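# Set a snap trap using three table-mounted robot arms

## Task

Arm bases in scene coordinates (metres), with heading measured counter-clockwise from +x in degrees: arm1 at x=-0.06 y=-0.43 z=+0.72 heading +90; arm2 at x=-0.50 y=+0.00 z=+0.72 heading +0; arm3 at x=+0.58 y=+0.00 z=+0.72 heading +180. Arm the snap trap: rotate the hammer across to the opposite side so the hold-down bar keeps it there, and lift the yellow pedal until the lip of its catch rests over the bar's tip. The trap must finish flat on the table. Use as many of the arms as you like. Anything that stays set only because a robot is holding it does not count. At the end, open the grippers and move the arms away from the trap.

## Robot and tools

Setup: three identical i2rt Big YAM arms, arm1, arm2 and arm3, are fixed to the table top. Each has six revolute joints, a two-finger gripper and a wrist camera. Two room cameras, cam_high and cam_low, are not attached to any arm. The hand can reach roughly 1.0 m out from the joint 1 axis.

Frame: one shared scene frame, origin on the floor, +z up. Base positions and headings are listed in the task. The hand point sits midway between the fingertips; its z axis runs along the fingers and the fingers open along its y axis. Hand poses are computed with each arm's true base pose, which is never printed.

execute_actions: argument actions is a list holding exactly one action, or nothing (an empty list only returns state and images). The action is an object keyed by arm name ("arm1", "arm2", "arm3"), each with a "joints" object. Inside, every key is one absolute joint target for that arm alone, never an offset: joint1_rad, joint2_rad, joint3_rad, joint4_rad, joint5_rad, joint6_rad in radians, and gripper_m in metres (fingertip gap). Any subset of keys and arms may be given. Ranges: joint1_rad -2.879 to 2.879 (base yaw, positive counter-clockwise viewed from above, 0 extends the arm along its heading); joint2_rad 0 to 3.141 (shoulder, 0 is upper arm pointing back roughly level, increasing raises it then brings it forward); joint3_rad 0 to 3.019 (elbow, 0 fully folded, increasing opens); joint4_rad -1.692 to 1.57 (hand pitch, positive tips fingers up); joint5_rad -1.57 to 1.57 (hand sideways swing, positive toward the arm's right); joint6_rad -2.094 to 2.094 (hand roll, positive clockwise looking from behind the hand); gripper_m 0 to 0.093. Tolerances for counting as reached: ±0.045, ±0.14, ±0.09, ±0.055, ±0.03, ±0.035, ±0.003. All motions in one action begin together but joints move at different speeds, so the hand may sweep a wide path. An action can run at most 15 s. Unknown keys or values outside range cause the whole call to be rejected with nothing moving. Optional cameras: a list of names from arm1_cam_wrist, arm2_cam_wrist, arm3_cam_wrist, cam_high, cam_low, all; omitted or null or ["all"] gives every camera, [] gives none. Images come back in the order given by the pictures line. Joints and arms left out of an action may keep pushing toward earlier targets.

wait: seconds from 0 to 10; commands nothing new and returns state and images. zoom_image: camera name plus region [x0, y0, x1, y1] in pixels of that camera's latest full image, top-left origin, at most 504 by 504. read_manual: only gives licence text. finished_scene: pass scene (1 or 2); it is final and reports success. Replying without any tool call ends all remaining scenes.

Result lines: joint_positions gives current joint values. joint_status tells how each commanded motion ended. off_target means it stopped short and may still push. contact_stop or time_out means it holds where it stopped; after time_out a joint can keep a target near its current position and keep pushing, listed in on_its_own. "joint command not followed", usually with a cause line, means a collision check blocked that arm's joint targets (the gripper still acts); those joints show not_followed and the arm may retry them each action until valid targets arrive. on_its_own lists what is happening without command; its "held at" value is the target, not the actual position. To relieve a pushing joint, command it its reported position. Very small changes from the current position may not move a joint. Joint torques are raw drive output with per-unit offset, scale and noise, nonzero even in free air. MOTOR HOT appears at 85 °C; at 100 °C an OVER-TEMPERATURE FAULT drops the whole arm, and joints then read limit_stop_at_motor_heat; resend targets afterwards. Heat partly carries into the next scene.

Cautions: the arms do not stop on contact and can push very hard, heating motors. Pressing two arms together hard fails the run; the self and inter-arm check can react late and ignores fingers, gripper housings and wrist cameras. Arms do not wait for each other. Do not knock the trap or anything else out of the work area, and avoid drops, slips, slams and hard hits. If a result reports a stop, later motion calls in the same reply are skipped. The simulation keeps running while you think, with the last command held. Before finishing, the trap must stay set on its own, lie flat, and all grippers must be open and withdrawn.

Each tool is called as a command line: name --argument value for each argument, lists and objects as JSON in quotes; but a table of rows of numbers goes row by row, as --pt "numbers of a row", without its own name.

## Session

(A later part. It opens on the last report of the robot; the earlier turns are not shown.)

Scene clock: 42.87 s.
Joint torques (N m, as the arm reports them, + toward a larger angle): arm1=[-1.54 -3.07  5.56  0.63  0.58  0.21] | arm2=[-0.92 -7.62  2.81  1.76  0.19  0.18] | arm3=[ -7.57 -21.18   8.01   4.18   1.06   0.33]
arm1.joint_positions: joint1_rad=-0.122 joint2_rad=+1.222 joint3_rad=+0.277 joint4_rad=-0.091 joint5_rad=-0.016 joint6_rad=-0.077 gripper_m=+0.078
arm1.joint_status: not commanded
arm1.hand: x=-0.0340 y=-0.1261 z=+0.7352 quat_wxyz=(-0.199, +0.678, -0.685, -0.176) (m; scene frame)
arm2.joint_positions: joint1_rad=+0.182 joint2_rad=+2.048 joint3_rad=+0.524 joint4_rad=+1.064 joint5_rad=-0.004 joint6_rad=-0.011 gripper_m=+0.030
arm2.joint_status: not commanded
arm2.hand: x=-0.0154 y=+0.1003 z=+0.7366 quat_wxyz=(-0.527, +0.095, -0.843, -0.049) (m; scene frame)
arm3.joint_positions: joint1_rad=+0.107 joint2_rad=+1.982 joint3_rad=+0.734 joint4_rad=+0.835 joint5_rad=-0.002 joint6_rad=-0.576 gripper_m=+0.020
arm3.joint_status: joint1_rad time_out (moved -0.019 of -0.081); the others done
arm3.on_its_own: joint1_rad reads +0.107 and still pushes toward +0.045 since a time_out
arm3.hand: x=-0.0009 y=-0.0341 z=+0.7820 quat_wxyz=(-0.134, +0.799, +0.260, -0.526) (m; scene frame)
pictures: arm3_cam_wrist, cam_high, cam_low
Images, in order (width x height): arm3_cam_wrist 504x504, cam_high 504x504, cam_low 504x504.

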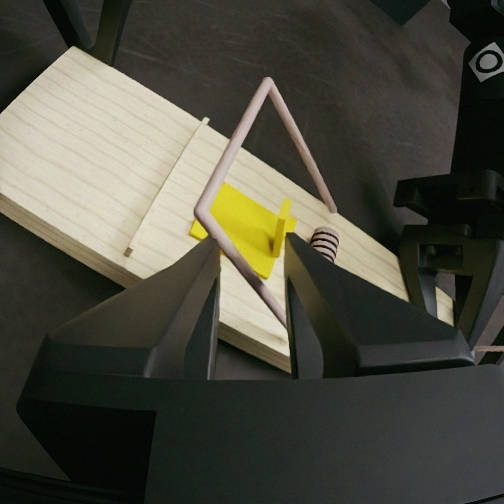

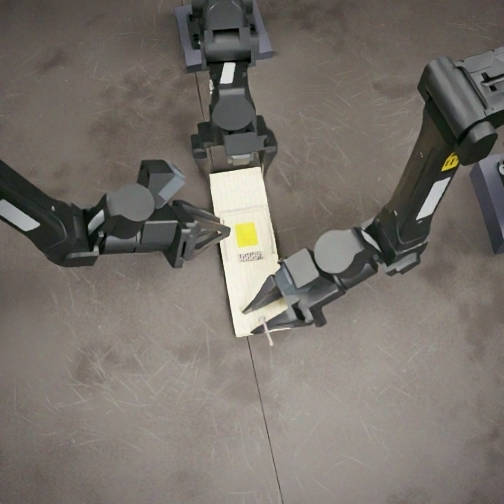

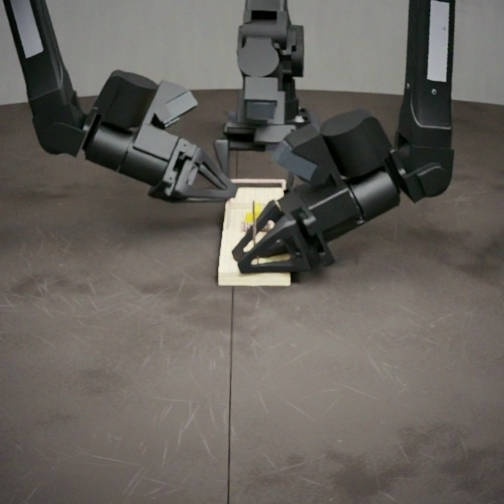

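execute_actions --actions '[{"arm3":{"joints":{"joint2_rad":1.82,"joint3_rad":0.80,"joint4_rad":0.90}},"arm1":{"joints":{"joint3_rad":0.23}},"arm2":{"joints":{"joint1_rad":0.15}}}]' --cameras '["arm3_cam_wrist","cam_low","cam_high"]'

Scene clock: 44.17 s.
Joint torques (N m, as the arm reports them, + toward a larger angle): arm1=[-2.05 -3.3   3.07  0.57  0.46  0.2 ] | arm2=[-1.91 -7.89  2.6   1.79  0.19  0.18] | arm3=[ -1.97 -14.18   7.08   2.92   0.11   0.15]
arm1.joint_positions: joint1_rad=-0.122 joint2_rad=+1.222 joint3_rad=+0.267 joint4_rad=-0.090 joint5_rad=-0.011 joint6_rad=-0.073 gripper_m=+0.078
arm1.joint_status: all done
arm1.hand: x=-0.0336 y=-0.1307 z=+0.7321 quat_wxyz=(-0.197, +0.677, -0.688, -0.172) (m; scene frame)
arm2.joint_positions: joint1_rad=+0.173 joint2_rad=+2.050 joint3_rad=+0.528 joint4_rad=+1.065 joint5_rad=-0.004 joint6_rad=-0.011 gripper_m=+0.030
arm2.joint_status: all done
arm2.hand: x=-0.0131 y=+0.0961 z=+0.7365 quat_wxyz=(-0.528, +0.091, -0.843, -0.046) (m; scene frame)
arm3.joint_positions: joint1_rad=+0.046 joint2_rad=+1.815 joint3_rad=+0.778 joint4_rad=+0.883 joint5_rad=+0.023 joint6_rad=-0.558 gripper_m=+0.020
arm3.joint_status: all done
arm3.on_its_own: joint1_rad moved -0.061 to your old target +0.045
arm3.hand: x=-0.0378 y=+0.0073 z=+0.9063 quat_wxyz=(-0.184, +0.737, +0.199, -0.619) (m; scene frame)
pictures: arm3_cam_wrist, cam_high, cam_low
Images, in order (width x height): arm3_cam_wrist 504x504, cam_high 504x504, cam_low 504x504.

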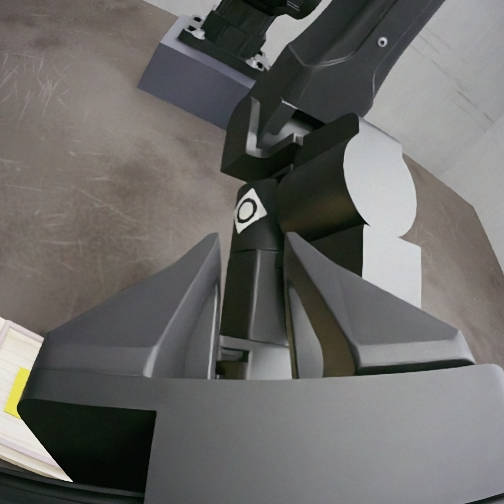

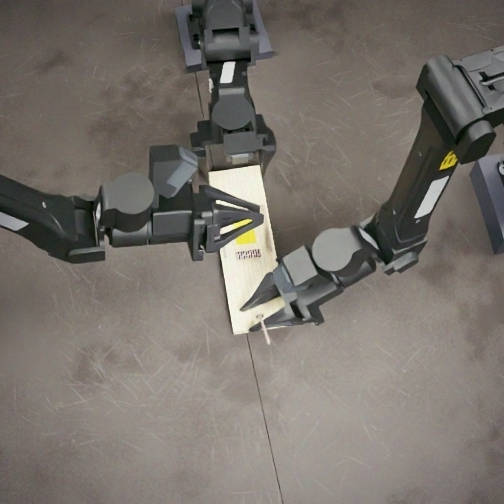

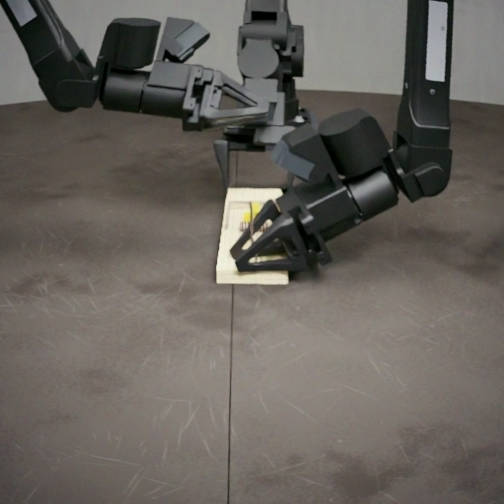

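execute_actions --actions '[{"arm3":{"joints":{"joint2_rad":1.85,"joint3_rad":0.55,"joint4_rad":0.80,"joint5_rad":0,"joint6_rad":-1.57,"gripper_m":0,"joint1_rad":0.275}},"arm1":{"joints":{"joint3_rad":0.267,"joint2_rad":1.22,"gripper_m":0.093}}}]' --cameras '[]'

execute_actions --actions '[{"arm1":{"joints":{"joint3_rad":0.875,"joint4_rad":-0.5}}}]' --cameras '[]'

execute_actions --actions '[{"arm1":{"joints":{"joint1_rad":-0.10,"joint2_rad":1.462,"joint4_rad":-0.985,"joint5_rad":0,"joint6_rad":-1.63,"gripper_m":0.025}},"arm3":{"joints":{"joint2_rad":2.02,"joint3_rad":0.80,"joint4_rad":0.78}}}]'

Scene clock: 46.53 s.
Joint torques (N m, as the arm reports them, + toward a larger angle): arm1=[-0.74 -5.88  6.03  0.93  0.07  0.11] | arm2=[-2.11 -8.15  2.55  1.7   0.18  0.19] | arm3=[ -2.94 -11.81   3.6    1.62   0.06   0.03]
arm1.joint_positions: joint1_rad=-0.122 joint2_rad=+1.219 joint3_rad=+0.267 joint4_rad=-0.096 joint5_rad=-0.002 joint6_rad=-0.069 gripper_m=+0.093
arm1.joint_status: all done
arm1.hand: x=-0.0321 y=-0.1320 z=+0.7319 quat_wxyz=(-0.198, +0.675, -0.691, -0.168) (m; scene frame)
arm2.joint_positions: joint1_rad=+0.173 joint2_rad=+2.051 joint3_rad=+0.528 joint4_rad=+1.065 joint5_rad=-0.004 joint6_rad=-0.011 gripper_m=+0.030
arm2.joint_status: not commanded
arm2.hand: x=-0.0132 y=+0.0961 z=+0.7363 quat_wxyz=(-0.528, +0.091, -0.843, -0.046) (m; scene frame)
arm3.joint_positions: joint1_rad=+0.287 joint2_rad=+1.838 joint3_rad=+0.550 joint4_rad=+0.811 joint5_rad=-0.001 joint6_rad=-1.560 gripper_m=+0.000
arm3.joint_status: all done
arm3.hand: x=+0.0821 y=-0.1206 z=+0.7921 quat_wxyz=(-0.312, +0.535, +0.669, -0.411) (m; scene frame)
pictures: none
No camera images: the call's "cameras" was empty. Leave "cameras" out to get every camera's image.

Scene clock: 47.83 s.
Joint torques (N m, as the arm reports them, + toward a larger angle): arm1=[-1.89 -8.98 11.79  1.02  0.14  0.02] | arm2=[-1.92 -7.88  2.63  1.65  0.19  0.17] | arm3=[ -2.91 -11.68   3.54   1.63   0.06   0.01]
arm1.joint_positions: joint1_rad=-0.122 joint2_rad=+1.219 joint3_rad=+0.841 joint4_rad=-0.485 joint5_rad=-0.002 joint6_rad=-0.065 gripper_m=+0.093
arm1.joint_status: all done
arm1.hand: x=-0.0170 y=+0.0373 z=+0.9287 quat_wxyz=(-0.265, +0.654, -0.671, -0.225) (m; scene frame)
arm2.joint_positions: joint1_rad=+0.173 joint2_rad=+2.051 joint3_rad=+0.528 joint4_rad=+1.065 joint5_rad=-0.004 joint6_rad=-0.011 gripper_m=+0.030
arm2.joint_status: not commanded
arm2.hand: x=-0.0132 y=+0.0961 z=+0.7363 quat_wxyz=(-0.528, +0.091, -0.843, -0.046) (m; scene frame)
arm3.joint_positions: joint1_rad=+0.287 joint2_rad=+1.838 joint3_rad=+0.550 joint4_rad=+0.811 joint5_rad=-0.001 joint6_rad=-1.561 gripper_m=+0.000
arm3.joint_status: not commanded
arm3.hand: x=+0.0821 y=-0.1206 z=+0.7921 quat_wxyz=(-0.312, +0.535, +0.669, -0.411) (m; scene frame)
pictures: none
No camera images: the call's "cameras" was empty. Leave "cameras" out to get every camera's image.

Scene clock: 50.00 s.
Joint torques (N m, as the arm reports them, + toward a larger angle): arm1=[  0.34 -11.69   9.47  -0.34  -0.05   0.08] | arm2=[-1.92 -8.    2.62  1.73  0.18  0.17] | arm3=[ -2.87 -14.9    5.35   1.49   0.06   0.02]
arm1.joint_positions: joint1_rad=-0.115 joint2_rad=+1.470 joint3_rad=+0.843 joint4_rad=-0.972 joint5_rad=-0.002 joint6_rad=-1.621 gripper_m=+0.025
arm1.joint_status: all done
arm1.hand: x=-0.0297 y=-0.0776 z=+0.7913 quat_wxyz=(+0.013, +1.000, -0.018, +0.000) (m; scene frame)
arm2.joint_positions: joint1_rad=+0.173 joint2_rad=+2.051 joint3_rad=+0.528 joint4_rad=+1.065 joint5_rad=-0.004 joint6_rad=-0.011 gripper_m=+0.030
arm2.joint_status: not commanded
arm2.hand: x=-0.0132 y=+0.0961 z=+0.7363 quat_wxyz=(-0.528, +0.091, -0.843, -0.046) (m; scene frame)
arm3.joint_positions: joint1_rad=+0.287 joint2_rad=+2.012 joint3_rad=+0.781 joint4_rad=+0.794 joint5_rad=-0.001 joint6_rad=-1.562 gripper_m=+0.000
arm3.joint_status: all done
arm3.hand: x=+0.0016 y=-0.1404 z=+0.7733 quat_wxyz=(-0.323, +0.528, +0.660, -0.425) (m; scene frame)
pictures: arm1_cam_wrist, arm2_cam_wrist, arm3_cam_wrist, cam_high, cam_low
Images, in order (width x height): arm1_cam_wrist 504x504, arm2_cam_wrist 504x504, arm3_cam_wrist 504x504, cam_high 504x504, cam_low 504x504.

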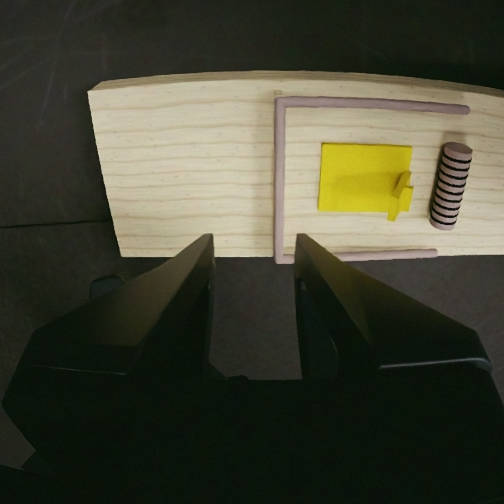

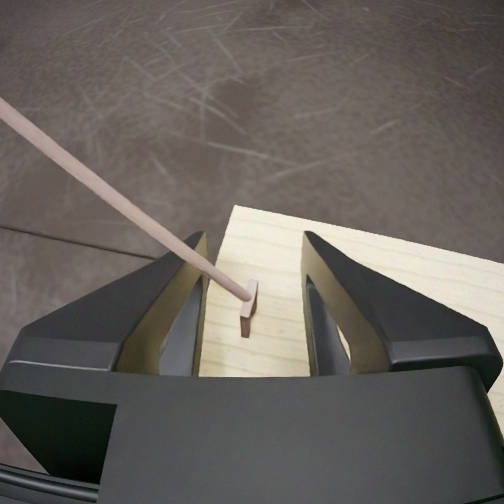

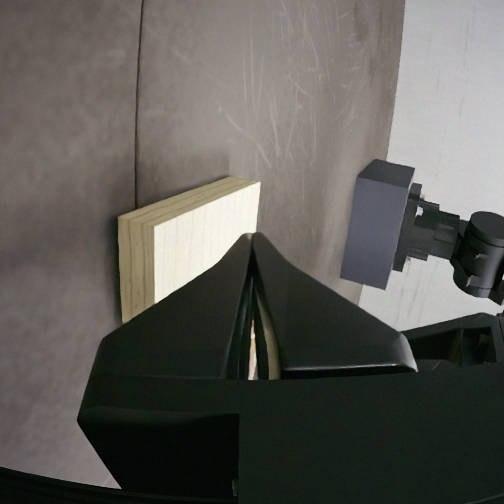

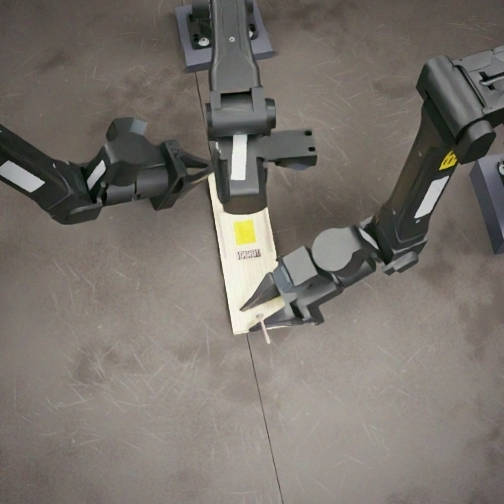

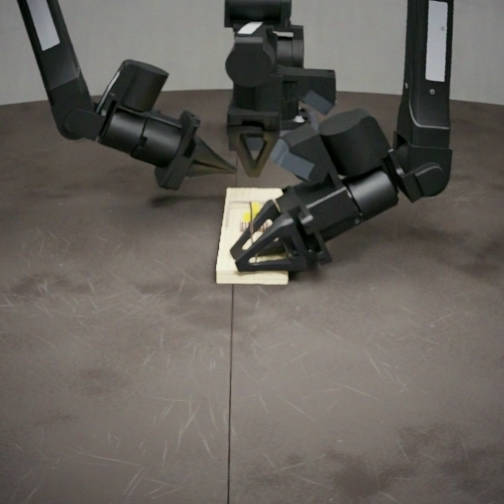

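execute_actions --actions '[{"arm1":{"joints":{"joint2_rad":1.578,"joint4_rad":-0.87}},"arm3":{"joints":{"joint1_rad":0.255,"joint2_rad":2.16,"joint3_rad":0.86}}}]' --cameras '["arm1_cam_wrist","arm3_cam_wrist","cam_low"]'

zoom_image --camera "cam_low" --region '[190, 150, 310, 240]'

Scene clock: 51.03 s.
Joint torques (N m, as the arm reports them, + toward a larger angle): arm1=[  0.7  -12.35   8.72   0.76  -0.06  -0.02] | arm2=[-1.53 -8.13  2.44  1.75  0.19  0.18] | arm3=[ -2.53 -12.31   4.49   0.91   0.06   0.04]
arm1.joint_positions: joint1_rad=-0.115 joint2_rad=+1.579 joint3_rad=+0.844 joint4_rad=-0.884 joint5_rad=-0.002 joint6_rad=-1.622 gripper_m=+0.025
arm1.joint_status: all done
arm1.hand: x=-0.0286 y=-0.0671 z=+0.7539 quat_wxyz=(+0.023, +1.000, -0.018, -0.001) (m; scene frame)
arm2.joint_positions: joint1_rad=+0.171 joint2_rad=+2.052 joint3_rad=+0.530 joint4_rad=+1.065 joint5_rad=-0.004 joint6_rad=-0.011 gripper_m=+0.030
arm2.joint_status: not commanded
arm2.hand: x=-0.0124 y=+0.0955 z=+0.7363 quat_wxyz=(-0.529, +0.090, -0.843, -0.046) (m; scene frame)
arm3.joint_positions: joint1_rad=+0.263 joint2_rad=+2.104 joint3_rad=+0.851 joint4_rad=+0.809 joint5_rad=-0.001 joint6_rad=-1.563 gripper_m=+0.000
arm3.joint_status: all done
arm3.hand: x=-0.0196 y=-0.1306 z=+0.7467 quat_wxyz=(-0.327, +0.537, +0.656, -0.418) (m; scene frame)
pictures: arm1_cam_wrist, arm3_cam_wrist, cam_low
Images, in order (width x height): arm1_cam_wrist 504x504, arm3_cam_wrist 504x504, cam_low 504x504.

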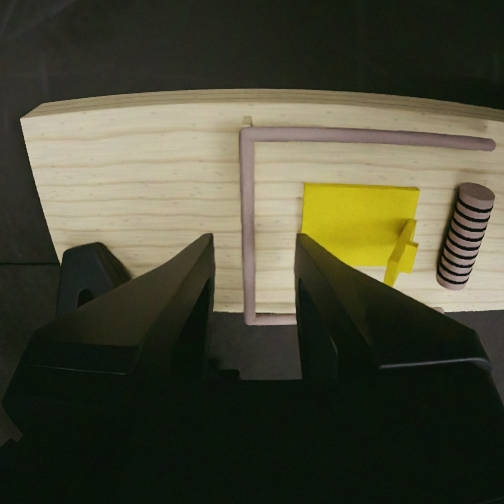

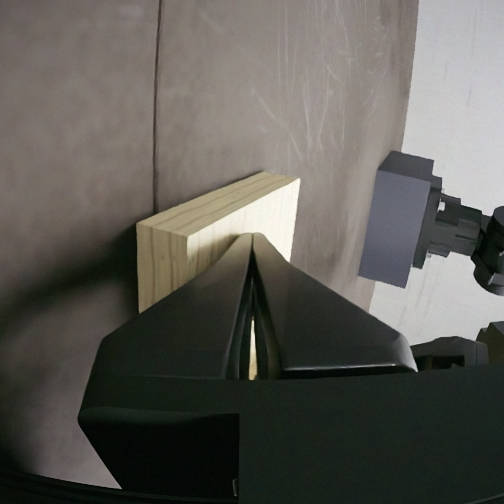

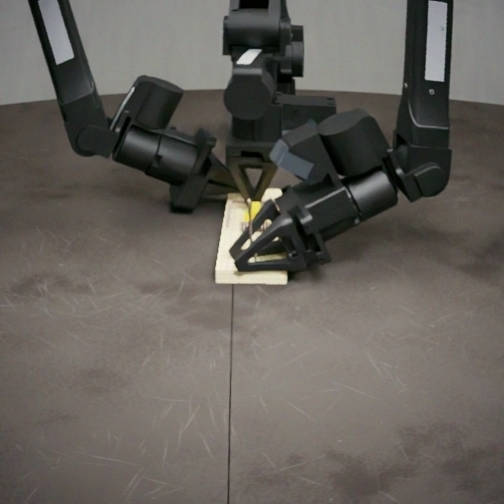

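Region (190, 150, 310, 240) of cam_low's 504x504 image, scaled by 4.200, with more detail than that image has; it fills the top 378 rows of this view, and the rest is white.

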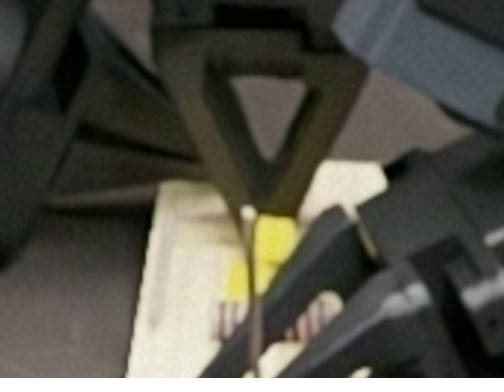

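execute_actions --actions '[{"arm1":{"joints":{"joint2_rad":1.603,"gripper_m":0.014}}}]' --cameras '[]'

execute_actions --actions '[{"arm1":{"joints":{"gripper_m":0.0}}}]' --cameras '["arm1_cam_wrist"]'

Scene clock: 51.73 s.
Joint torques (N m, as the arm reports them, + toward a larger angle): arm1=[  1.07 -11.68   8.49   0.66  -0.07  -0.05] | arm2=[-1.8  -8.13  2.5   1.73  0.18  0.2 ] | arm3=[ -2.47 -12.23   4.49   0.9    0.06   0.03]
arm1.joint_positions: joint1_rad=-0.115 joint2_rad=+1.586 joint3_rad=+0.844 joint4_rad=-0.884 joint5_rad=-0.002 joint6_rad=-1.622 gripper_m=+0.014
arm1.joint_status: all done
arm1.hand: x=-0.0287 y=-0.0680 z=+0.7514 quat_wxyz=(+0.026, +0.999, -0.018, -0.001) (m; scene frame)
arm2.joint_positions: joint1_rad=+0.171 joint2_rad=+2.052 joint3_rad=+0.530 joint4_rad=+1.065 joint5_rad=-0.004 joint6_rad=-0.011 gripper_m=+0.030
arm2.joint_status: not commanded
arm2.hand: x=-0.0124 y=+0.0955 z=+0.7363 quat_wxyz=(-0.529, +0.090, -0.843, -0.046) (m; scene frame)
arm3.joint_positions: joint1_rad=+0.263 joint2_rad=+2.104 joint3_rad=+0.851 joint4_rad=+0.809 joint5_rad=-0.001 joint6_rad=-1.563 gripper_m=+0.000
arm3.joint_status: not commanded
arm3.hand: x=-0.0196 y=-0.1306 z=+0.7467 quat_wxyz=(-0.327, +0.537, +0.656, -0.418) (m; scene frame)
pictures: none
No camera images: the call's "cameras" was empty. Leave "cameras" out to get every camera's image.

Scene clock: 52.20 s.
Joint torques (N m, as the arm reports them, + toward a larger angle): arm1=[  1.07 -11.02   8.96   0.79  -0.02  -0.01] | arm2=[-1.96 -7.96  2.53  1.72  0.2   0.16] | arm3=[ -2.46 -12.22   4.5    0.91   0.02   0.03]
arm1.joint_positions: joint1_rad=-0.115 joint2_rad=+1.587 joint3_rad=+0.844 joint4_rad=-0.884 joint5_rad=-0.002 joint6_rad=-1.623 gripper_m=+0.002
arm1.joint_status: all done
arm1.hand: x=-0.0287 y=-0.0681 z=+0.7513 quat_wxyz=(+0.027, +1.000, -0.017, -0.001) (m; scene frame)
arm2.joint_positions: joint1_rad=+0.171 joint2_rad=+2.052 joint3_rad=+0.530 joint4_rad=+1.065 joint5_rad=-0.004 joint6_rad=-0.011 gripper_m=+0.030
arm2.joint_status: not commanded
arm2.hand: x=-0.0122 y=+0.0955 z=+0.7364 quat_wxyz=(-0.529, +0.090, -0.843, -0.046) (m; scene frame)
arm3.joint_positions: joint1_rad=+0.263 joint2_rad=+2.104 joint3_rad=+0.851 joint4_rad=+0.809 joint5_rad=+0.000 joint6_rad=-1.563 gripper_m=+0.000
arm3.joint_status: not commanded
arm3.hand: x=-0.0196 y=-0.1305 z=+0.7467 quat_wxyz=(-0.327, +0.537, +0.656, -0.417) (m; scene frame)
pictures: arm1_cam_wrist
Images, in order (width x height): arm1_cam_wrist 504x504.

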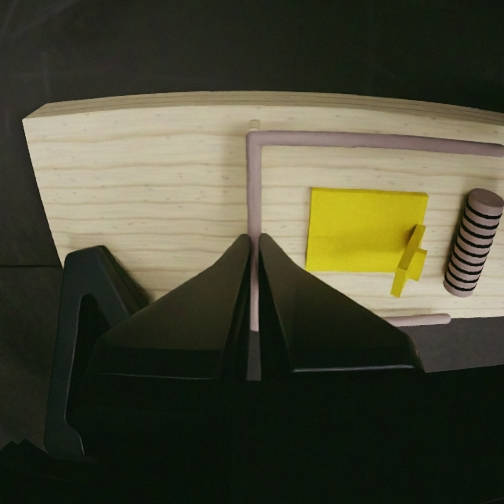

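execute_actions --actions '[{"arm1":{"joints":{"joint2_rad":1.525,"joint3_rad":1.015,"joint4_rad":-1.07}}}]' --cameras '["arm1_cam_wrist","cam_low"]'

Scene clock: 53.20 s.
Joint torques (N m, as the arm reports them, + toward a larger angle): arm1=[  1.09 -15.78  12.24  -0.74   0.02  -0.04] | arm2=[-1.42 -8.17  2.34  1.76  0.21  0.17] | arm3=[ -2.38 -12.61   4.25   0.91   0.09   0.03]
arm1.joint_positions: joint1_rad=-0.114 joint2_rad=+1.570 joint3_rad=+0.942 joint4_rad=-1.047 joint5_rad=-0.002 joint6_rad=-1.624 gripper_m=+0.002
arm1.joint_status: all done
arm1.hand: x=-0.0284 y=-0.0584 z=+0.7875 quat_wxyz=(+0.051, +0.999, -0.016, -0.003) (m; scene frame)
arm2.joint_positions: joint1_rad=+0.169 joint2_rad=+2.052 joint3_rad=+0.532 joint4_rad=+1.065 joint5_rad=-0.004 joint6_rad=-0.011 gripper_m=+0.030
arm2.joint_status: not commanded
arm2.hand: x=-0.0111 y=+0.0944 z=+0.7367 quat_wxyz=(-0.529, +0.089, -0.842, -0.045) (m; scene frame)
arm3.joint_positions: joint1_rad=+0.263 joint2_rad=+2.104 joint3_rad=+0.854 joint4_rad=+0.809 joint5_rad=-0.002 joint6_rad=-1.563 gripper_m=+0.000
arm3.joint_status: not commanded
arm3.hand: x=-0.0213 y=-0.1312 z=+0.7480 quat_wxyz=(-0.327, +0.536, +0.656, -0.419) (m; scene frame)
pictures: arm1_cam_wrist, cam_low
Images, in order (width x height): arm1_cam_wrist 504x504, cam_low 504x504.

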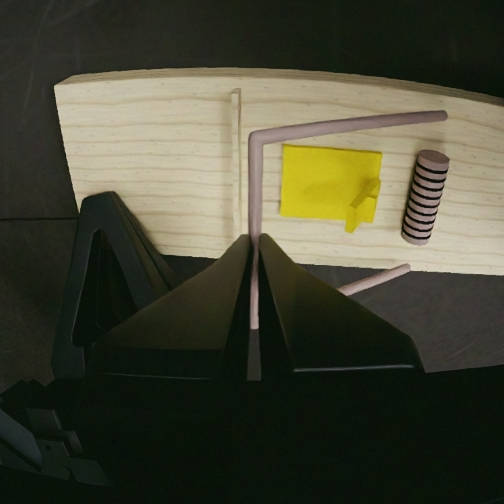

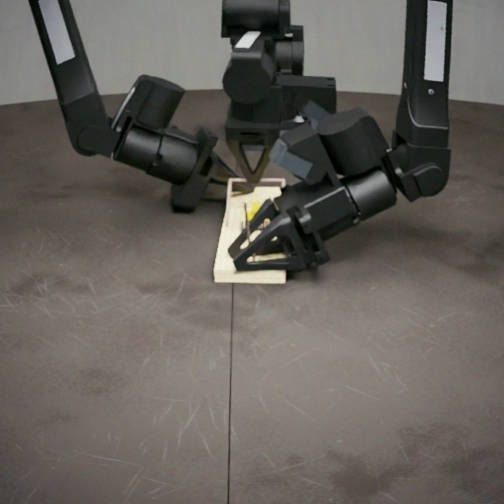

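execute_actions --actions '[{"arm1":{"joints":{"joint1_rad":-0.09,"joint2_rad":1.54,"joint3_rad":1.12,"joint4_rad":-1.01}}}]' --cameras '["arm1_cam_wrist","cam_low","cam_high"]'

Scene clock: 55.13 s.
Joint torques (N m, as the arm reports them, + toward a larger angle): arm1=[  1.05 -15.86  15.47   1.32  -0.09  -0.02] | arm2=[-1.42 -8.21  2.04  1.72  0.4   0.09] | arm3=[ -1.38 -12.34   4.17   0.91  -0.24   0.03]
arm1.joint_positions: joint1_rad=-0.106 joint2_rad=+1.570 joint3_rad=+1.011 joint4_rad=-1.047 joint5_rad=+0.000 joint6_rad=-1.624 gripper_m=+0.002
arm1.joint_status: joint3_rad time_out (moved +0.069 of +0.178); the others done
arm1.on_its_own: joint3_rad reads +1.011 and still pushes toward +1.120 since a time_out
arm1.hand: x=-0.0286 y=-0.0268 z=+0.8081 quat_wxyz=(+0.016, +1.000, -0.012, +0.001) (m; scene frame)
arm2.joint_positions: joint1_rad=+0.169 joint2_rad=+2.054 joint3_rad=+0.535 joint4_rad=+1.065 joint5_rad=-0.010 joint6_rad=-0.004 gripper_m=+0.030
arm2.joint_status: not commanded
arm2.hand: x=-0.0100 y=+0.0956 z=+0.7366 quat_wxyz=(-0.530, +0.088, -0.842, -0.050) (m; scene frame)
arm3.joint_positions: joint1_rad=+0.251 joint2_rad=+2.105 joint3_rad=+0.855 joint4_rad=+0.809 joint5_rad=+0.007 joint6_rad=-1.563 gripper_m=+0.000
arm3.joint_status: not commanded
arm3.hand: x=-0.0232 y=-0.1226 z=+0.7474 quat_wxyz=(-0.332, +0.542, +0.651, -0.415) (m; scene frame)
pictures: arm1_cam_wrist, cam_high, cam_low
Images, in order (width x height): arm1_cam_wrist 504x504, cam_high 504x504, cam_low 504x504.

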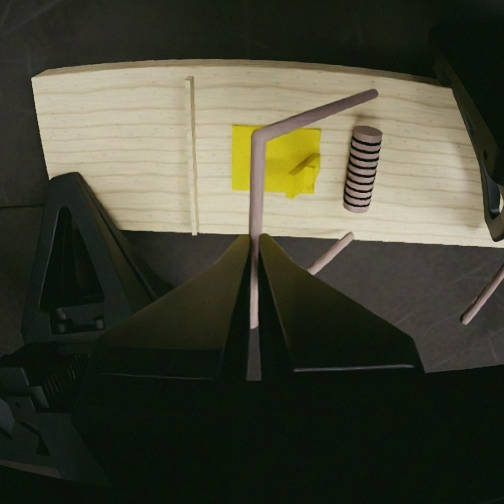

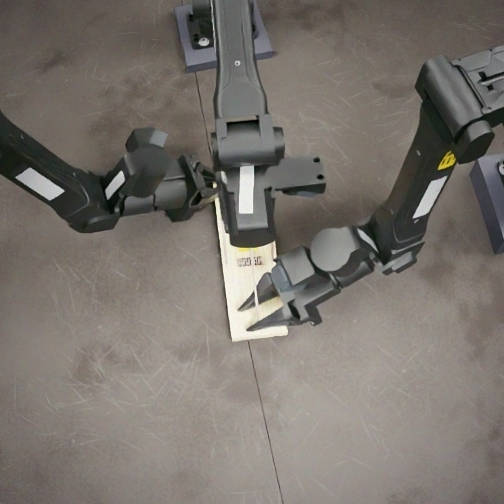

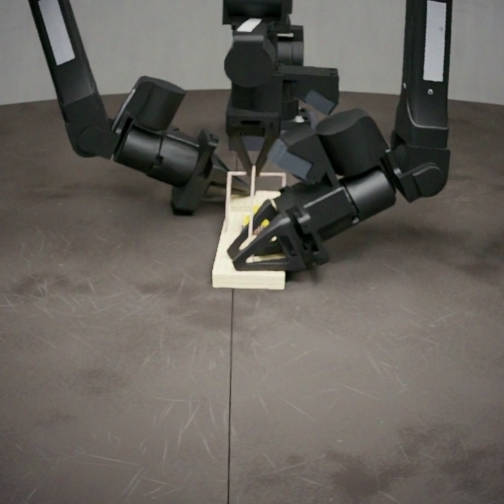

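execute_actions --actions '[{"arm1":{"joints":{"joint3_rad":1.08}},"arm3":{"joints":{"joint1_rad":0.29,"joint2_rad":2.23,"joint4_rad":0.76,"joint3_rad":0.83,"joint5_rad":-0.02}},"arm2":{"joints":{"joint1_rad":0.26,"joint2_rad":1.98,"joint6_rad":-0.6}}}]' --cameras '["arm2_cam_wrist","cam_low","cam_high"]'

Scene clock: 56.90 s.
Joint torques (N m, as the arm reports them, + toward a larger angle): arm1=[  0.66 -15.44  12.33   1.34  -0.03   0.01] | arm2=[  0.85 -11.17   2.57   2.12  -0.08  -0.04] | arm3=[ 1.9  -7.89  1.91 -0.07 -0.9   0.05]
arm1.joint_positions: joint1_rad=-0.104 joint2_rad=+1.570 joint3_rad=+1.011 joint4_rad=-1.047 joint5_rad=-0.002 joint6_rad=-1.624 gripper_m=+0.002
arm1.joint_status: all done
arm1.hand: x=-0.0296 y=-0.0268 z=+0.8081 quat_wxyz=(+0.016, +1.000, -0.011, +0.000) (m; scene frame)
arm2.joint_positions: joint1_rad=+0.255 joint2_rad=+1.986 joint3_rad=+0.535 joint4_rad=+1.057 joint5_rad=+0.003 joint6_rad=-0.592 gripper_m=+0.030
arm2.joint_status: all done
arm2.hand: x=-0.0094 y=+0.1388 z=+0.7674 quat_wxyz=(-0.549, +0.352, -0.752, +0.092) (m; scene frame)
arm3.joint_positions: joint1_rad=+0.251 joint2_rad=+2.111 joint3_rad=+0.855 joint4_rad=+0.812 joint5_rad=+0.004 joint6_rad=-1.565 gripper_m=+0.000
arm3.joint_status: all done
arm3.hand: x=-0.0224 y=-0.1229 z=+0.7444 quat_wxyz=(-0.331, +0.541, +0.652, -0.414) (m; scene frame)
pictures: arm2_cam_wrist, cam_high, cam_low
Images, in order (width x height): arm2_cam_wrist 504x504, cam_high 504x504, cam_low 504x504.

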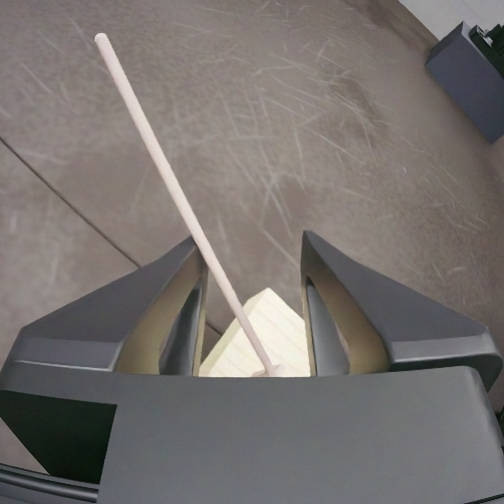

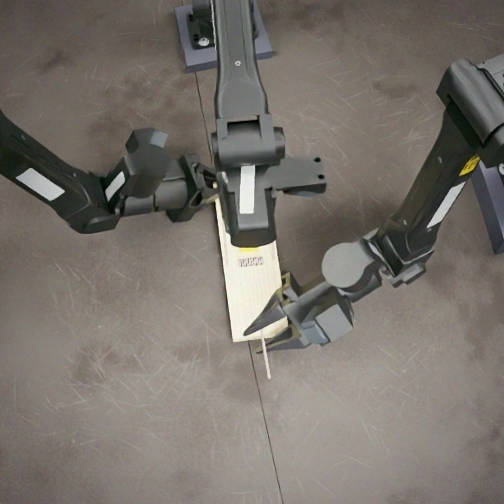

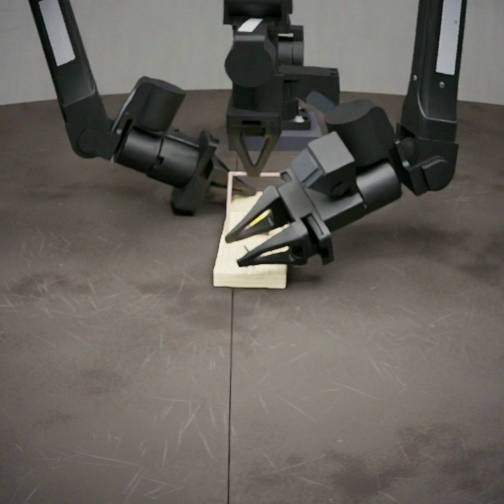

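execute_actions --actions '[{"arm1":{"joints":{"joint1_rad":-0.08,"joint2_rad":1.64,"joint3_rad":1.25,"joint4_rad":-1.0}},"arm2":{"joints":{"joint1_rad":0.345,"joint3_rad":0.57,"joint6_rad":-1.2}}}]' --cameras '["arm1_cam_wrist","arm2_cam_wrist","cam_low","cam_high"]'

Scene clock: 58.60 s.
Joint torques (N m, as the arm reports them, + toward a larger angle): arm1=[  0.77 -16.4   10.91   0.98  -0.4    0.01] | arm2=[ -0.74 -10.87   4.49   2.05   0.4   -0.12] | arm3=[ 0.74 -9.15  1.74 -0.03 -0.44  0.36]
arm1.joint_positions: joint1_rad=-0.096 joint2_rad=+1.648 joint3_rad=+1.212 joint4_rad=-1.013 joint5_rad=+0.007 joint6_rad=-1.625 gripper_m=+0.002
arm1.joint_status: all done
arm1.hand: x=-0.0254 y=+0.0632 z=+0.8446 quat_wxyz=(-0.061, +0.998, -0.007, +0.009) (m; scene frame)
arm2.joint_positions: joint1_rad=+0.354 joint2_rad=+1.983 joint3_rad=+0.550 joint4_rad=+1.057 joint5_rad=-0.010 joint6_rad=-1.179 gripper_m=+0.030
arm2.joint_status: all done
arm2.hand: x=-0.0197 y=+0.1911 z=+0.7722 quat_wxyz=(-0.519, +0.584, -0.585, +0.220) (m; scene frame)
arm3.joint_positions: joint1_rad=+0.263 joint2_rad=+2.128 joint3_rad=+0.855 joint4_rad=+0.811 joint5_rad=-0.008 joint6_rad=-1.594 gripper_m=+0.001
arm3.joint_status: not commanded
arm3.hand: x=-0.0172 y=-0.1320 z=+0.7345 quat_wxyz=(-0.326, +0.528, +0.669, -0.409) (m; scene frame)
pictures: arm1_cam_wrist, arm2_cam_wrist, cam_high, cam_low
Images, in order (width x height): arm1_cam_wrist 504x504, arm2_cam_wrist 504x504, cam_high 504x504, cam_low 504x504.

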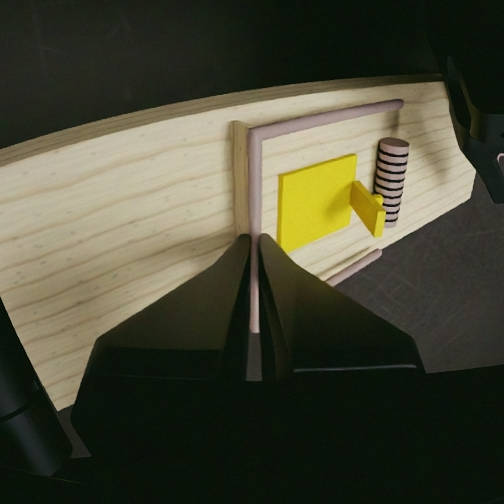

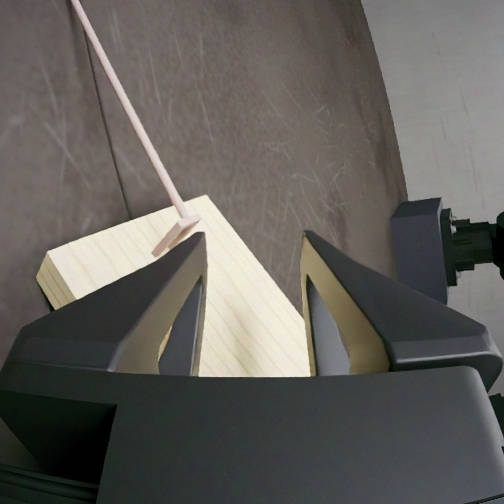

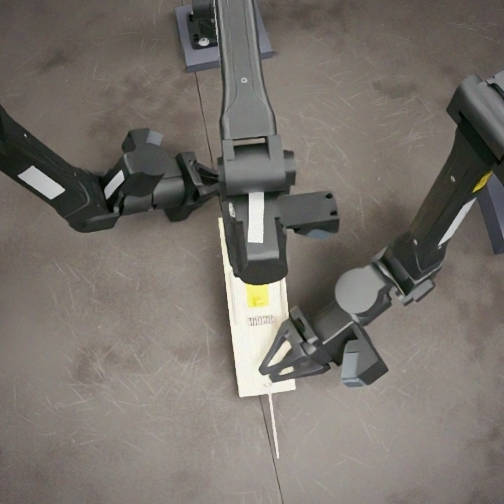

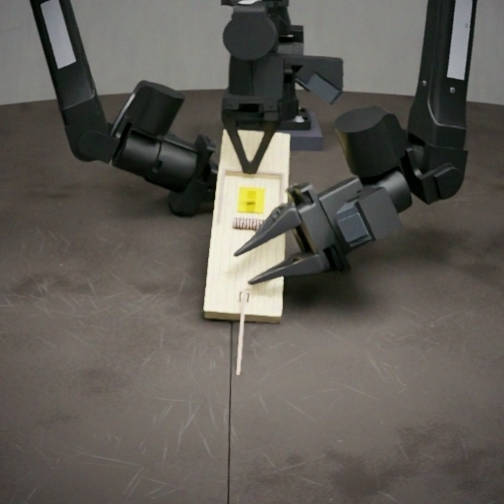

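execute_actions --actions '[{"arm3":{"joints":{"joint1_rad":0.22,"joint2_rad":1.88,"joint3_rad":0.58,"joint4_rad":0.8,"joint5_rad":0,"joint6_rad":-1.57}},"arm2":{"joints":{"joint2_rad":1.85,"joint3_rad":0.3,"joint4_rad":1.1,"joint6_rad":0,"gripper_m":0}}}]' --cameras '[]'

execute_actions --actions '[{"arm1":{"joints":{"joint1_rad":-0.12,"joint2_rad":1.575,"joint3_rad":0.85,"joint4_rad":-0.875}}}]' --cameras '["arm1_cam_wrist","cam_low","cam_high"]'

Scene clock: 60.90 s.
Joint torques (N m, as the arm reports them, + toward a larger angle): arm1=[  1.84 -16.44  10.71   1.05  -0.24  -0.01] | arm2=[-0.58 -7.85  2.01  3.06  0.18  0.09] | arm3=[ -2.32 -12.75   3.44   1.58   0.09   0.19]
arm1.joint_positions: joint1_rad=-0.096 joint2_rad=+1.648 joint3_rad=+1.212 joint4_rad=-1.013 joint5_rad=+0.002 joint6_rad=-1.625 gripper_m=+0.002
arm1.joint_status: not commanded
arm1.hand: x=-0.0264 y=+0.0632 z=+0.8446 quat_wxyz=(-0.062, +0.998, -0.007, +0.007) (m; scene frame)
arm2.joint_positions: joint1_rad=+0.354 joint2_rad=+1.848 joint3_rad=+0.297 joint4_rad=+1.082 joint5_rad=-0.004 joint6_rad=-0.009 gripper_m=+0.001
arm2.joint_status: all done
arm2.hand: x=-0.1114 y=+0.1538 z=+0.7737 quat_wxyz=(-0.517, +0.167, -0.835, -0.093) (m; scene frame)
arm3.joint_positions: joint1_rad=+0.225 joint2_rad=+1.878 joint3_rad=+0.580 joint4_rad=+0.811 joint5_rad=-0.002 joint6_rad=-1.579 gripper_m=+0.000
arm3.joint_status: all done
arm3.hand: x=+0.0670 y=-0.0914 z=+0.7816 quat_wxyz=(-0.325, +0.551, +0.659, -0.395) (m; scene frame)
pictures: none
No camera images: the call's "cameras" was empty. Leave "cameras" out to get every camera's image.

Scene clock: 62.00 s.
Joint torques (N m, as the arm reports them, + toward a larger angle): arm1=[ -1.74 -11.03   7.56   0.52  -0.13  -0.05] | arm2=[-0.61 -8.01  2.03  3.07  0.18  0.14] | arm3=[ -2.31 -12.78   3.45   1.57   0.09   0.19]
arm1.joint_positions: joint1_rad=-0.107 joint2_rad=+1.577 joint3_rad=+0.835 joint4_rad=-0.886 joint5_rad=+0.000 joint6_rad=-1.625 gripper_m=+0.002
arm1.joint_status: all done
arm1.hand: x=-0.0313 y=-0.0714 z=+0.7524 quat_wxyz=(+0.027, +1.000, -0.013, +0.000) (m; scene frame)
arm2.joint_positions: joint1_rad=+0.354 joint2_rad=+1.848 joint3_rad=+0.297 joint4_rad=+1.082 joint5_rad=-0.004 joint6_rad=-0.008 gripper_m=+0.001
arm2.joint_status: not commanded
arm2.hand: x=-0.1114 y=+0.1538 z=+0.7737 quat_wxyz=(-0.517, +0.167, -0.835, -0.093) (m; scene frame)
arm3.joint_positions: joint1_rad=+0.225 joint2_rad=+1.878 joint3_rad=+0.580 joint4_rad=+0.811 joint5_rad=-0.002 joint6_rad=-1.579 gripper_m=+0.000
arm3.joint_status: not commanded
arm3.hand: x=+0.0670 y=-0.0914 z=+0.7816 quat_wxyz=(-0.325, +0.551, +0.659, -0.395) (m; scene frame)
pictures: arm1_cam_wrist, cam_high, cam_low
Images, in order (width x height): arm1_cam_wrist 504x504, cam_high 504x504, cam_low 504x504.

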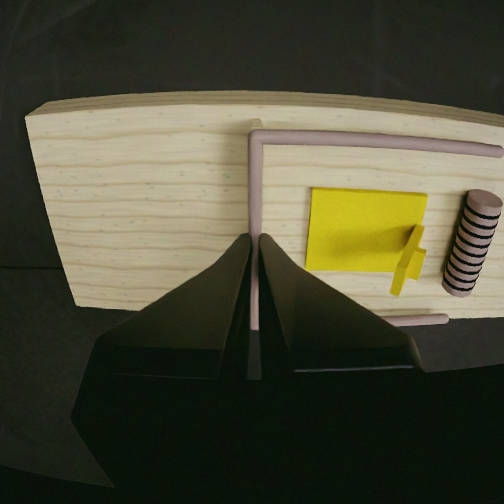

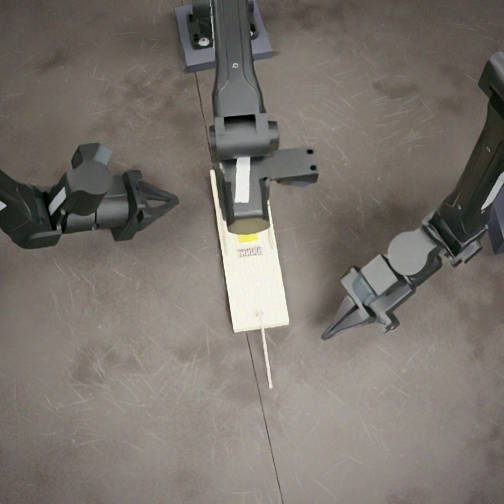

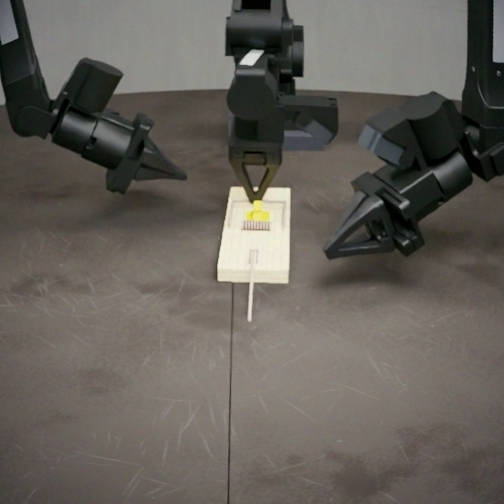

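execute_actions --actions '[{"arm3":{"joints":{"joint1_rad":0.25,"joint2_rad":2.03,"joint3_rad":0.81,"joint4_rad":0.79}},"arm2":{"joints":{"joint1_rad":0.28,"joint2_rad":2.045,"joint3_rad":0.47,"joint4_rad":1.11}}}]' --cameras '[]'

execute_actions --actions '[{"arm3":{"joints":{"joint2_rad":2.22,"joint3_rad":0.85,"joint4_rad":0.77}},"arm2":{"joints":{"joint1_rad":0.215}}}]' --cameras '["arm1_cam_wrist","arm2_cam_wrist","cam_low","cam_high"]'

Scene clock: 63.23 s.
Joint torques (N m, as the arm reports them, + toward a larger angle): arm1=[ -2.31 -11.66   7.17   0.41  -0.05  -0.01] | arm2=[ -0.31 -10.32   1.85   3.18   0.14   0.12] | arm3=[ -0.87 -14.97   5.43   1.44   0.1    0.19]
arm1.joint_positions: joint1_rad=-0.107 joint2_rad=+1.577 joint3_rad=+0.835 joint4_rad=-0.886 joint5_rad=+0.000 joint6_rad=-1.625 gripper_m=+0.002
arm1.joint_status: not commanded
arm1.hand: x=-0.0313 y=-0.0714 z=+0.7524 quat_wxyz=(+0.027, +1.000, -0.013, +0.000) (m; scene frame)
arm2.joint_positions: joint1_rad=+0.285 joint2_rad=+2.048 joint3_rad=+0.466 joint4_rad=+1.089 joint5_rad=-0.003 joint6_rad=-0.008 gripper_m=+0.001
arm2.joint_status: all done
arm2.hand: x=-0.0530 y=+0.1416 z=+0.7284 quat_wxyz=(-0.510, +0.138, -0.846, -0.074) (m; scene frame)
arm3.joint_positions: joint1_rad=+0.241 joint2_rad=+2.021 joint3_rad=+0.791 joint4_rad=+0.805 joint5_rad=-0.002 joint6_rad=-1.578 gripper_m=+0.000
arm3.joint_status: all done
arm3.hand: x=-0.0083 y=-0.1147 z=+0.7738 quat_wxyz=(-0.339, +0.536, +0.651, -0.418) (m; scene frame)
pictures: none
No camera images: the call's "cameras" was empty. Leave "cameras" out to get every camera's image.

Scene clock: 64.03 s.
Joint torques (N m, as the arm reports them, + toward a larger angle): arm1=[ -1.73 -13.09   7.55   0.57   0.04  -0.06] | arm2=[ -2.   -10.14   1.81   3.17   0.51   0.09] | arm3=[-0.88 -7.9   4.48  0.19  0.07  0.18]
arm1.joint_positions: joint1_rad=-0.109 joint2_rad=+1.576 joint3_rad=+0.833 joint4_rad=-0.888 joint5_rad=-0.004 joint6_rad=-1.625 gripper_m=+0.002
arm1.joint_status: not commanded
arm1.hand: x=-0.0316 y=-0.0729 z=+0.7521 quat_wxyz=(+0.029, +1.000, -0.013, -0.002) (m; scene frame)
arm2.joint_positions: joint1_rad=+0.236 joint2_rad=+2.048 joint3_rad=+0.466 joint4_rad=+1.089 joint5_rad=-0.012 joint6_rad=-0.005 gripper_m=+0.001
arm2.joint_status: all done
arm2.hand: x=-0.0469 y=+0.1211 z=+0.7286 quat_wxyz=(-0.511, +0.118, -0.849, -0.066) (m; scene frame)
arm3.joint_positions: joint1_rad=+0.241 joint2_rad=+2.103 joint3_rad=+0.840 joint4_rad=+0.816 joint5_rad=-0.002 joint6_rad=-1.578 gripper_m=+0.000
arm3.joint_status: all done
arm3.hand: x=-0.0183 y=-0.1169 z=+0.7449 quat_wxyz=(-0.333, +0.540, +0.655, -0.411) (m; scene frame)
pictures: arm1_cam_wrist, arm2_cam_wrist, cam_high, cam_low
Images, in order (width x height): arm1_cam_wrist 504x504, arm2_cam_wrist 504x504, cam_high 504x504, cam_low 504x504.

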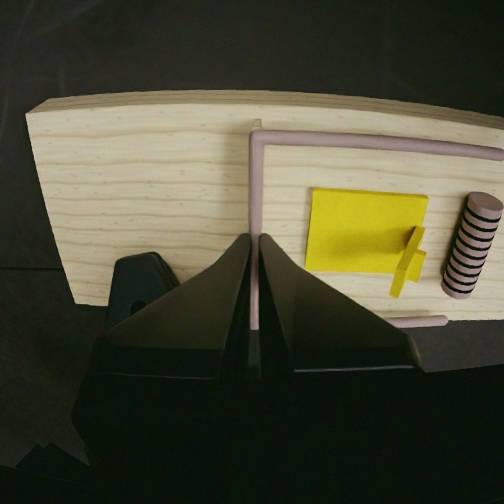

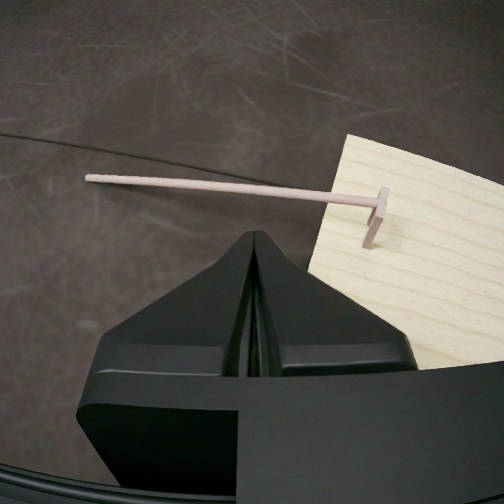

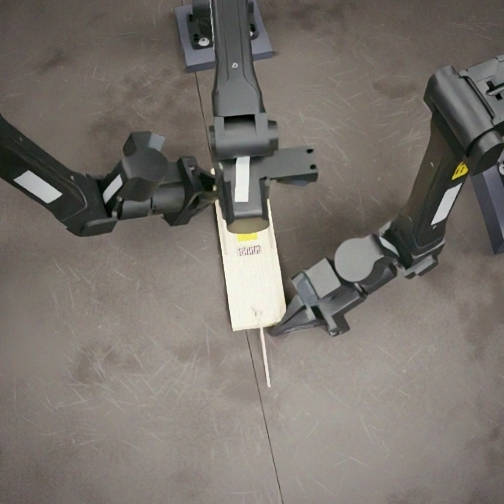

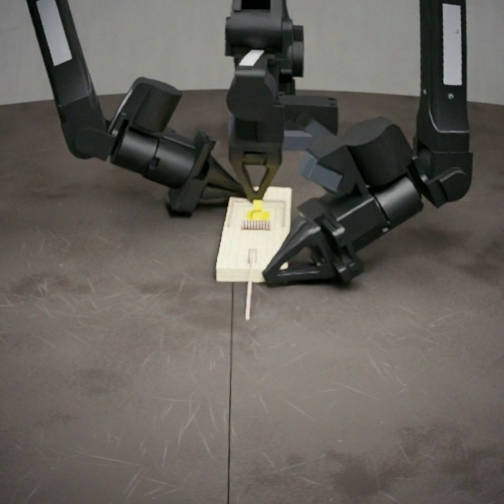

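execute_actions --actions '[{"arm1":{"joints":{"joint2_rad":1.52,"joint3_rad":1.01,"joint4_rad":-1.07}},"arm2":{"joints":{"joint1_rad":0.20,"joint5_rad":0.015}}}]' --cameras '["arm1_cam_wrist","cam_low"]'

Scene clock: 64.93 s.
Joint torques (N m, as the arm reports them, + toward a larger angle): arm1=[ -1.34 -15.53  12.84  -0.29   0.44  -0.02] | arm2=[ -2.76 -10.28   1.86   3.18   0.6    0.07] | arm3=[-1.52 -8.57  3.57  0.2   0.13  0.18]
arm1.joint_positions: joint1_rad=-0.109 joint2_rad=+1.561 joint3_rad=+0.926 joint4_rad=-1.059 joint5_rad=-0.016 joint6_rad=-1.625 gripper_m=+0.002
arm1.joint_status: all done
arm1.hand: x=-0.0335 y=-0.0676 z=+0.7864 quat_wxyz=(+0.060, +0.998, -0.014, -0.010) (m; scene frame)
arm2.joint_positions: joint1_rad=+0.230 joint2_rad=+2.048 joint3_rad=+0.466 joint4_rad=+1.090 joint5_rad=+0.001 joint6_rad=-0.004 gripper_m=+0.001
arm2.joint_status: all done
arm2.hand: x=-0.0455 y=+0.1162 z=+0.7289 quat_wxyz=(-0.512, +0.112, -0.849, -0.059) (m; scene frame)
arm3.joint_positions: joint1_rad=+0.247 joint2_rad=+2.111 joint3_rad=+0.853 joint4_rad=+0.816 joint5_rad=-0.003 joint6_rad=-1.578 gripper_m=+0.000
arm3.joint_status: not commanded
arm3.hand: x=-0.0222 y=-0.1220 z=+0.7450 quat_wxyz=(-0.333, +0.536, +0.656, -0.414) (m; scene frame)
pictures: arm1_cam_wrist, cam_low
Images, in order (width x height): arm1_cam_wrist 504x504, cam_low 504x504.

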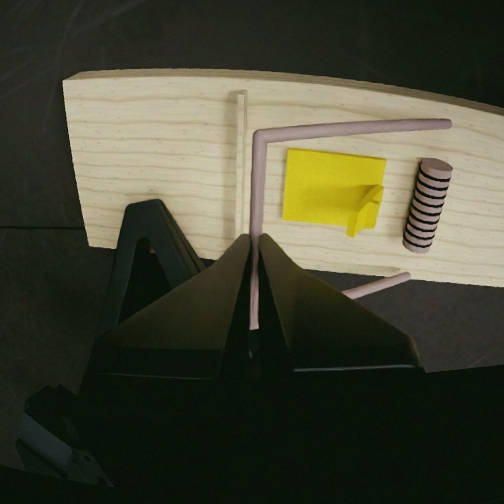

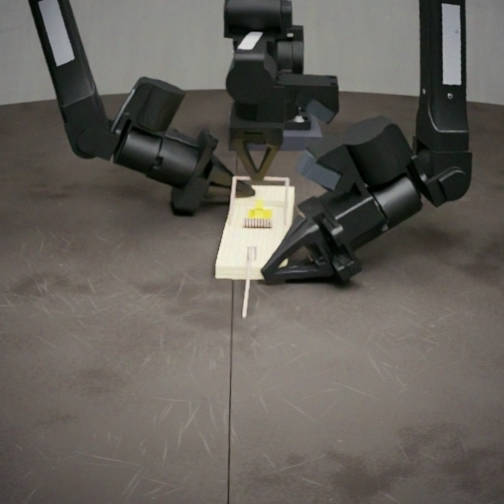

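OK. Continue.

execute_actions --actions '[{"arm1":{"joints":{"joint2_rad":1.53,"joint3_rad":1.11,"joint4_rad":-1.01}},"arm2":{"joints":{"joint1_rad":0.19,"joint5_rad":0.025}},"arm3":{"joints":{"joint1_rad":0.28}}}]' --cameras '["arm1_cam_wrist","cam_low"]'

Scene clock: 66.83 s.
Joint torques (N m, as the arm reports them, + toward a larger angle): arm1=[ -1.19 -14.31  15.36   2.89   0.52  -0.07] | arm2=[ -3.49 -10.35   1.85   3.2    0.85   0.06] | arm3=[ 0.81 -8.59  3.55  0.2  -0.31  0.19]
arm1.joint_positions: joint1_rad=-0.109 joint2_rad=+1.545 joint3_rad=+0.985 joint4_rad=-1.080 joint5_rad=-0.016 joint6_rad=-1.625 gripper_m=+0.002
arm1.joint_status: joint3_rad time_out (moved +0.058 of +0.184); joint4_rad time_out (moved -0.021 of +0.049); the others done
arm1.on_its_own: joint3_rad reads +0.985 and still pushes toward +1.097 since a time_out; joint4_rad reads -1.080 and still pushes toward -1.010 since a time_out
arm1.hand: x=-0.0317 y=-0.0449 z=+0.8098 quat_wxyz=(+0.033, +0.999, -0.013, -0.009) (m; scene frame)
arm2.joint_positions: joint1_rad=+0.230 joint2_rad=+2.048 joint3_rad=+0.466 joint4_rad=+1.090 joint5_rad=+0.004 joint6_rad=-0.001 gripper_m=+0.001
arm2.joint_status: all done
arm2.hand: x=-0.0453 y=+0.1154 z=+0.7289 quat_wxyz=(-0.512, +0.110, -0.850, -0.059) (m; scene frame)
arm3.joint_positions: joint1_rad=+0.252 joint2_rad=+2.111 joint3_rad=+0.854 joint4_rad=+0.816 joint5_rad=+0.009 joint6_rad=-1.578 gripper_m=+0.000
arm3.joint_status: all done
arm3.hand: x=-0.0221 y=-0.1228 z=+0.7449 quat_wxyz=(-0.336, +0.537, +0.655, -0.412) (m; scene frame)
pictures: arm1_cam_wrist, cam_low
Images, in order (width x height): arm1_cam_wrist 504x504, cam_low 504x504.

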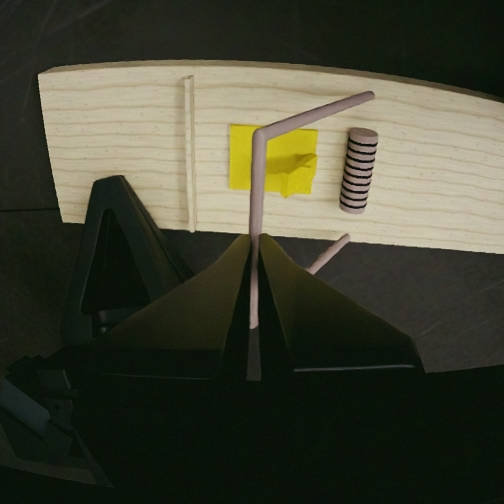

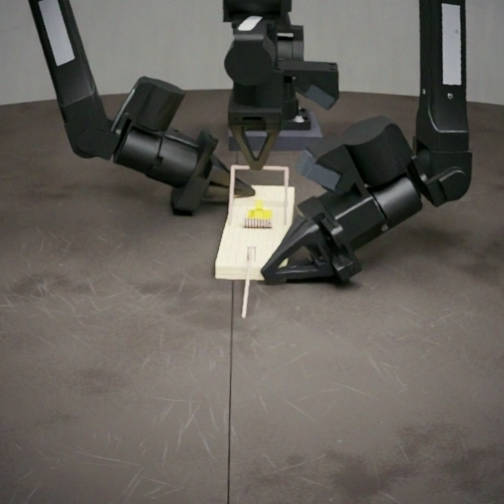

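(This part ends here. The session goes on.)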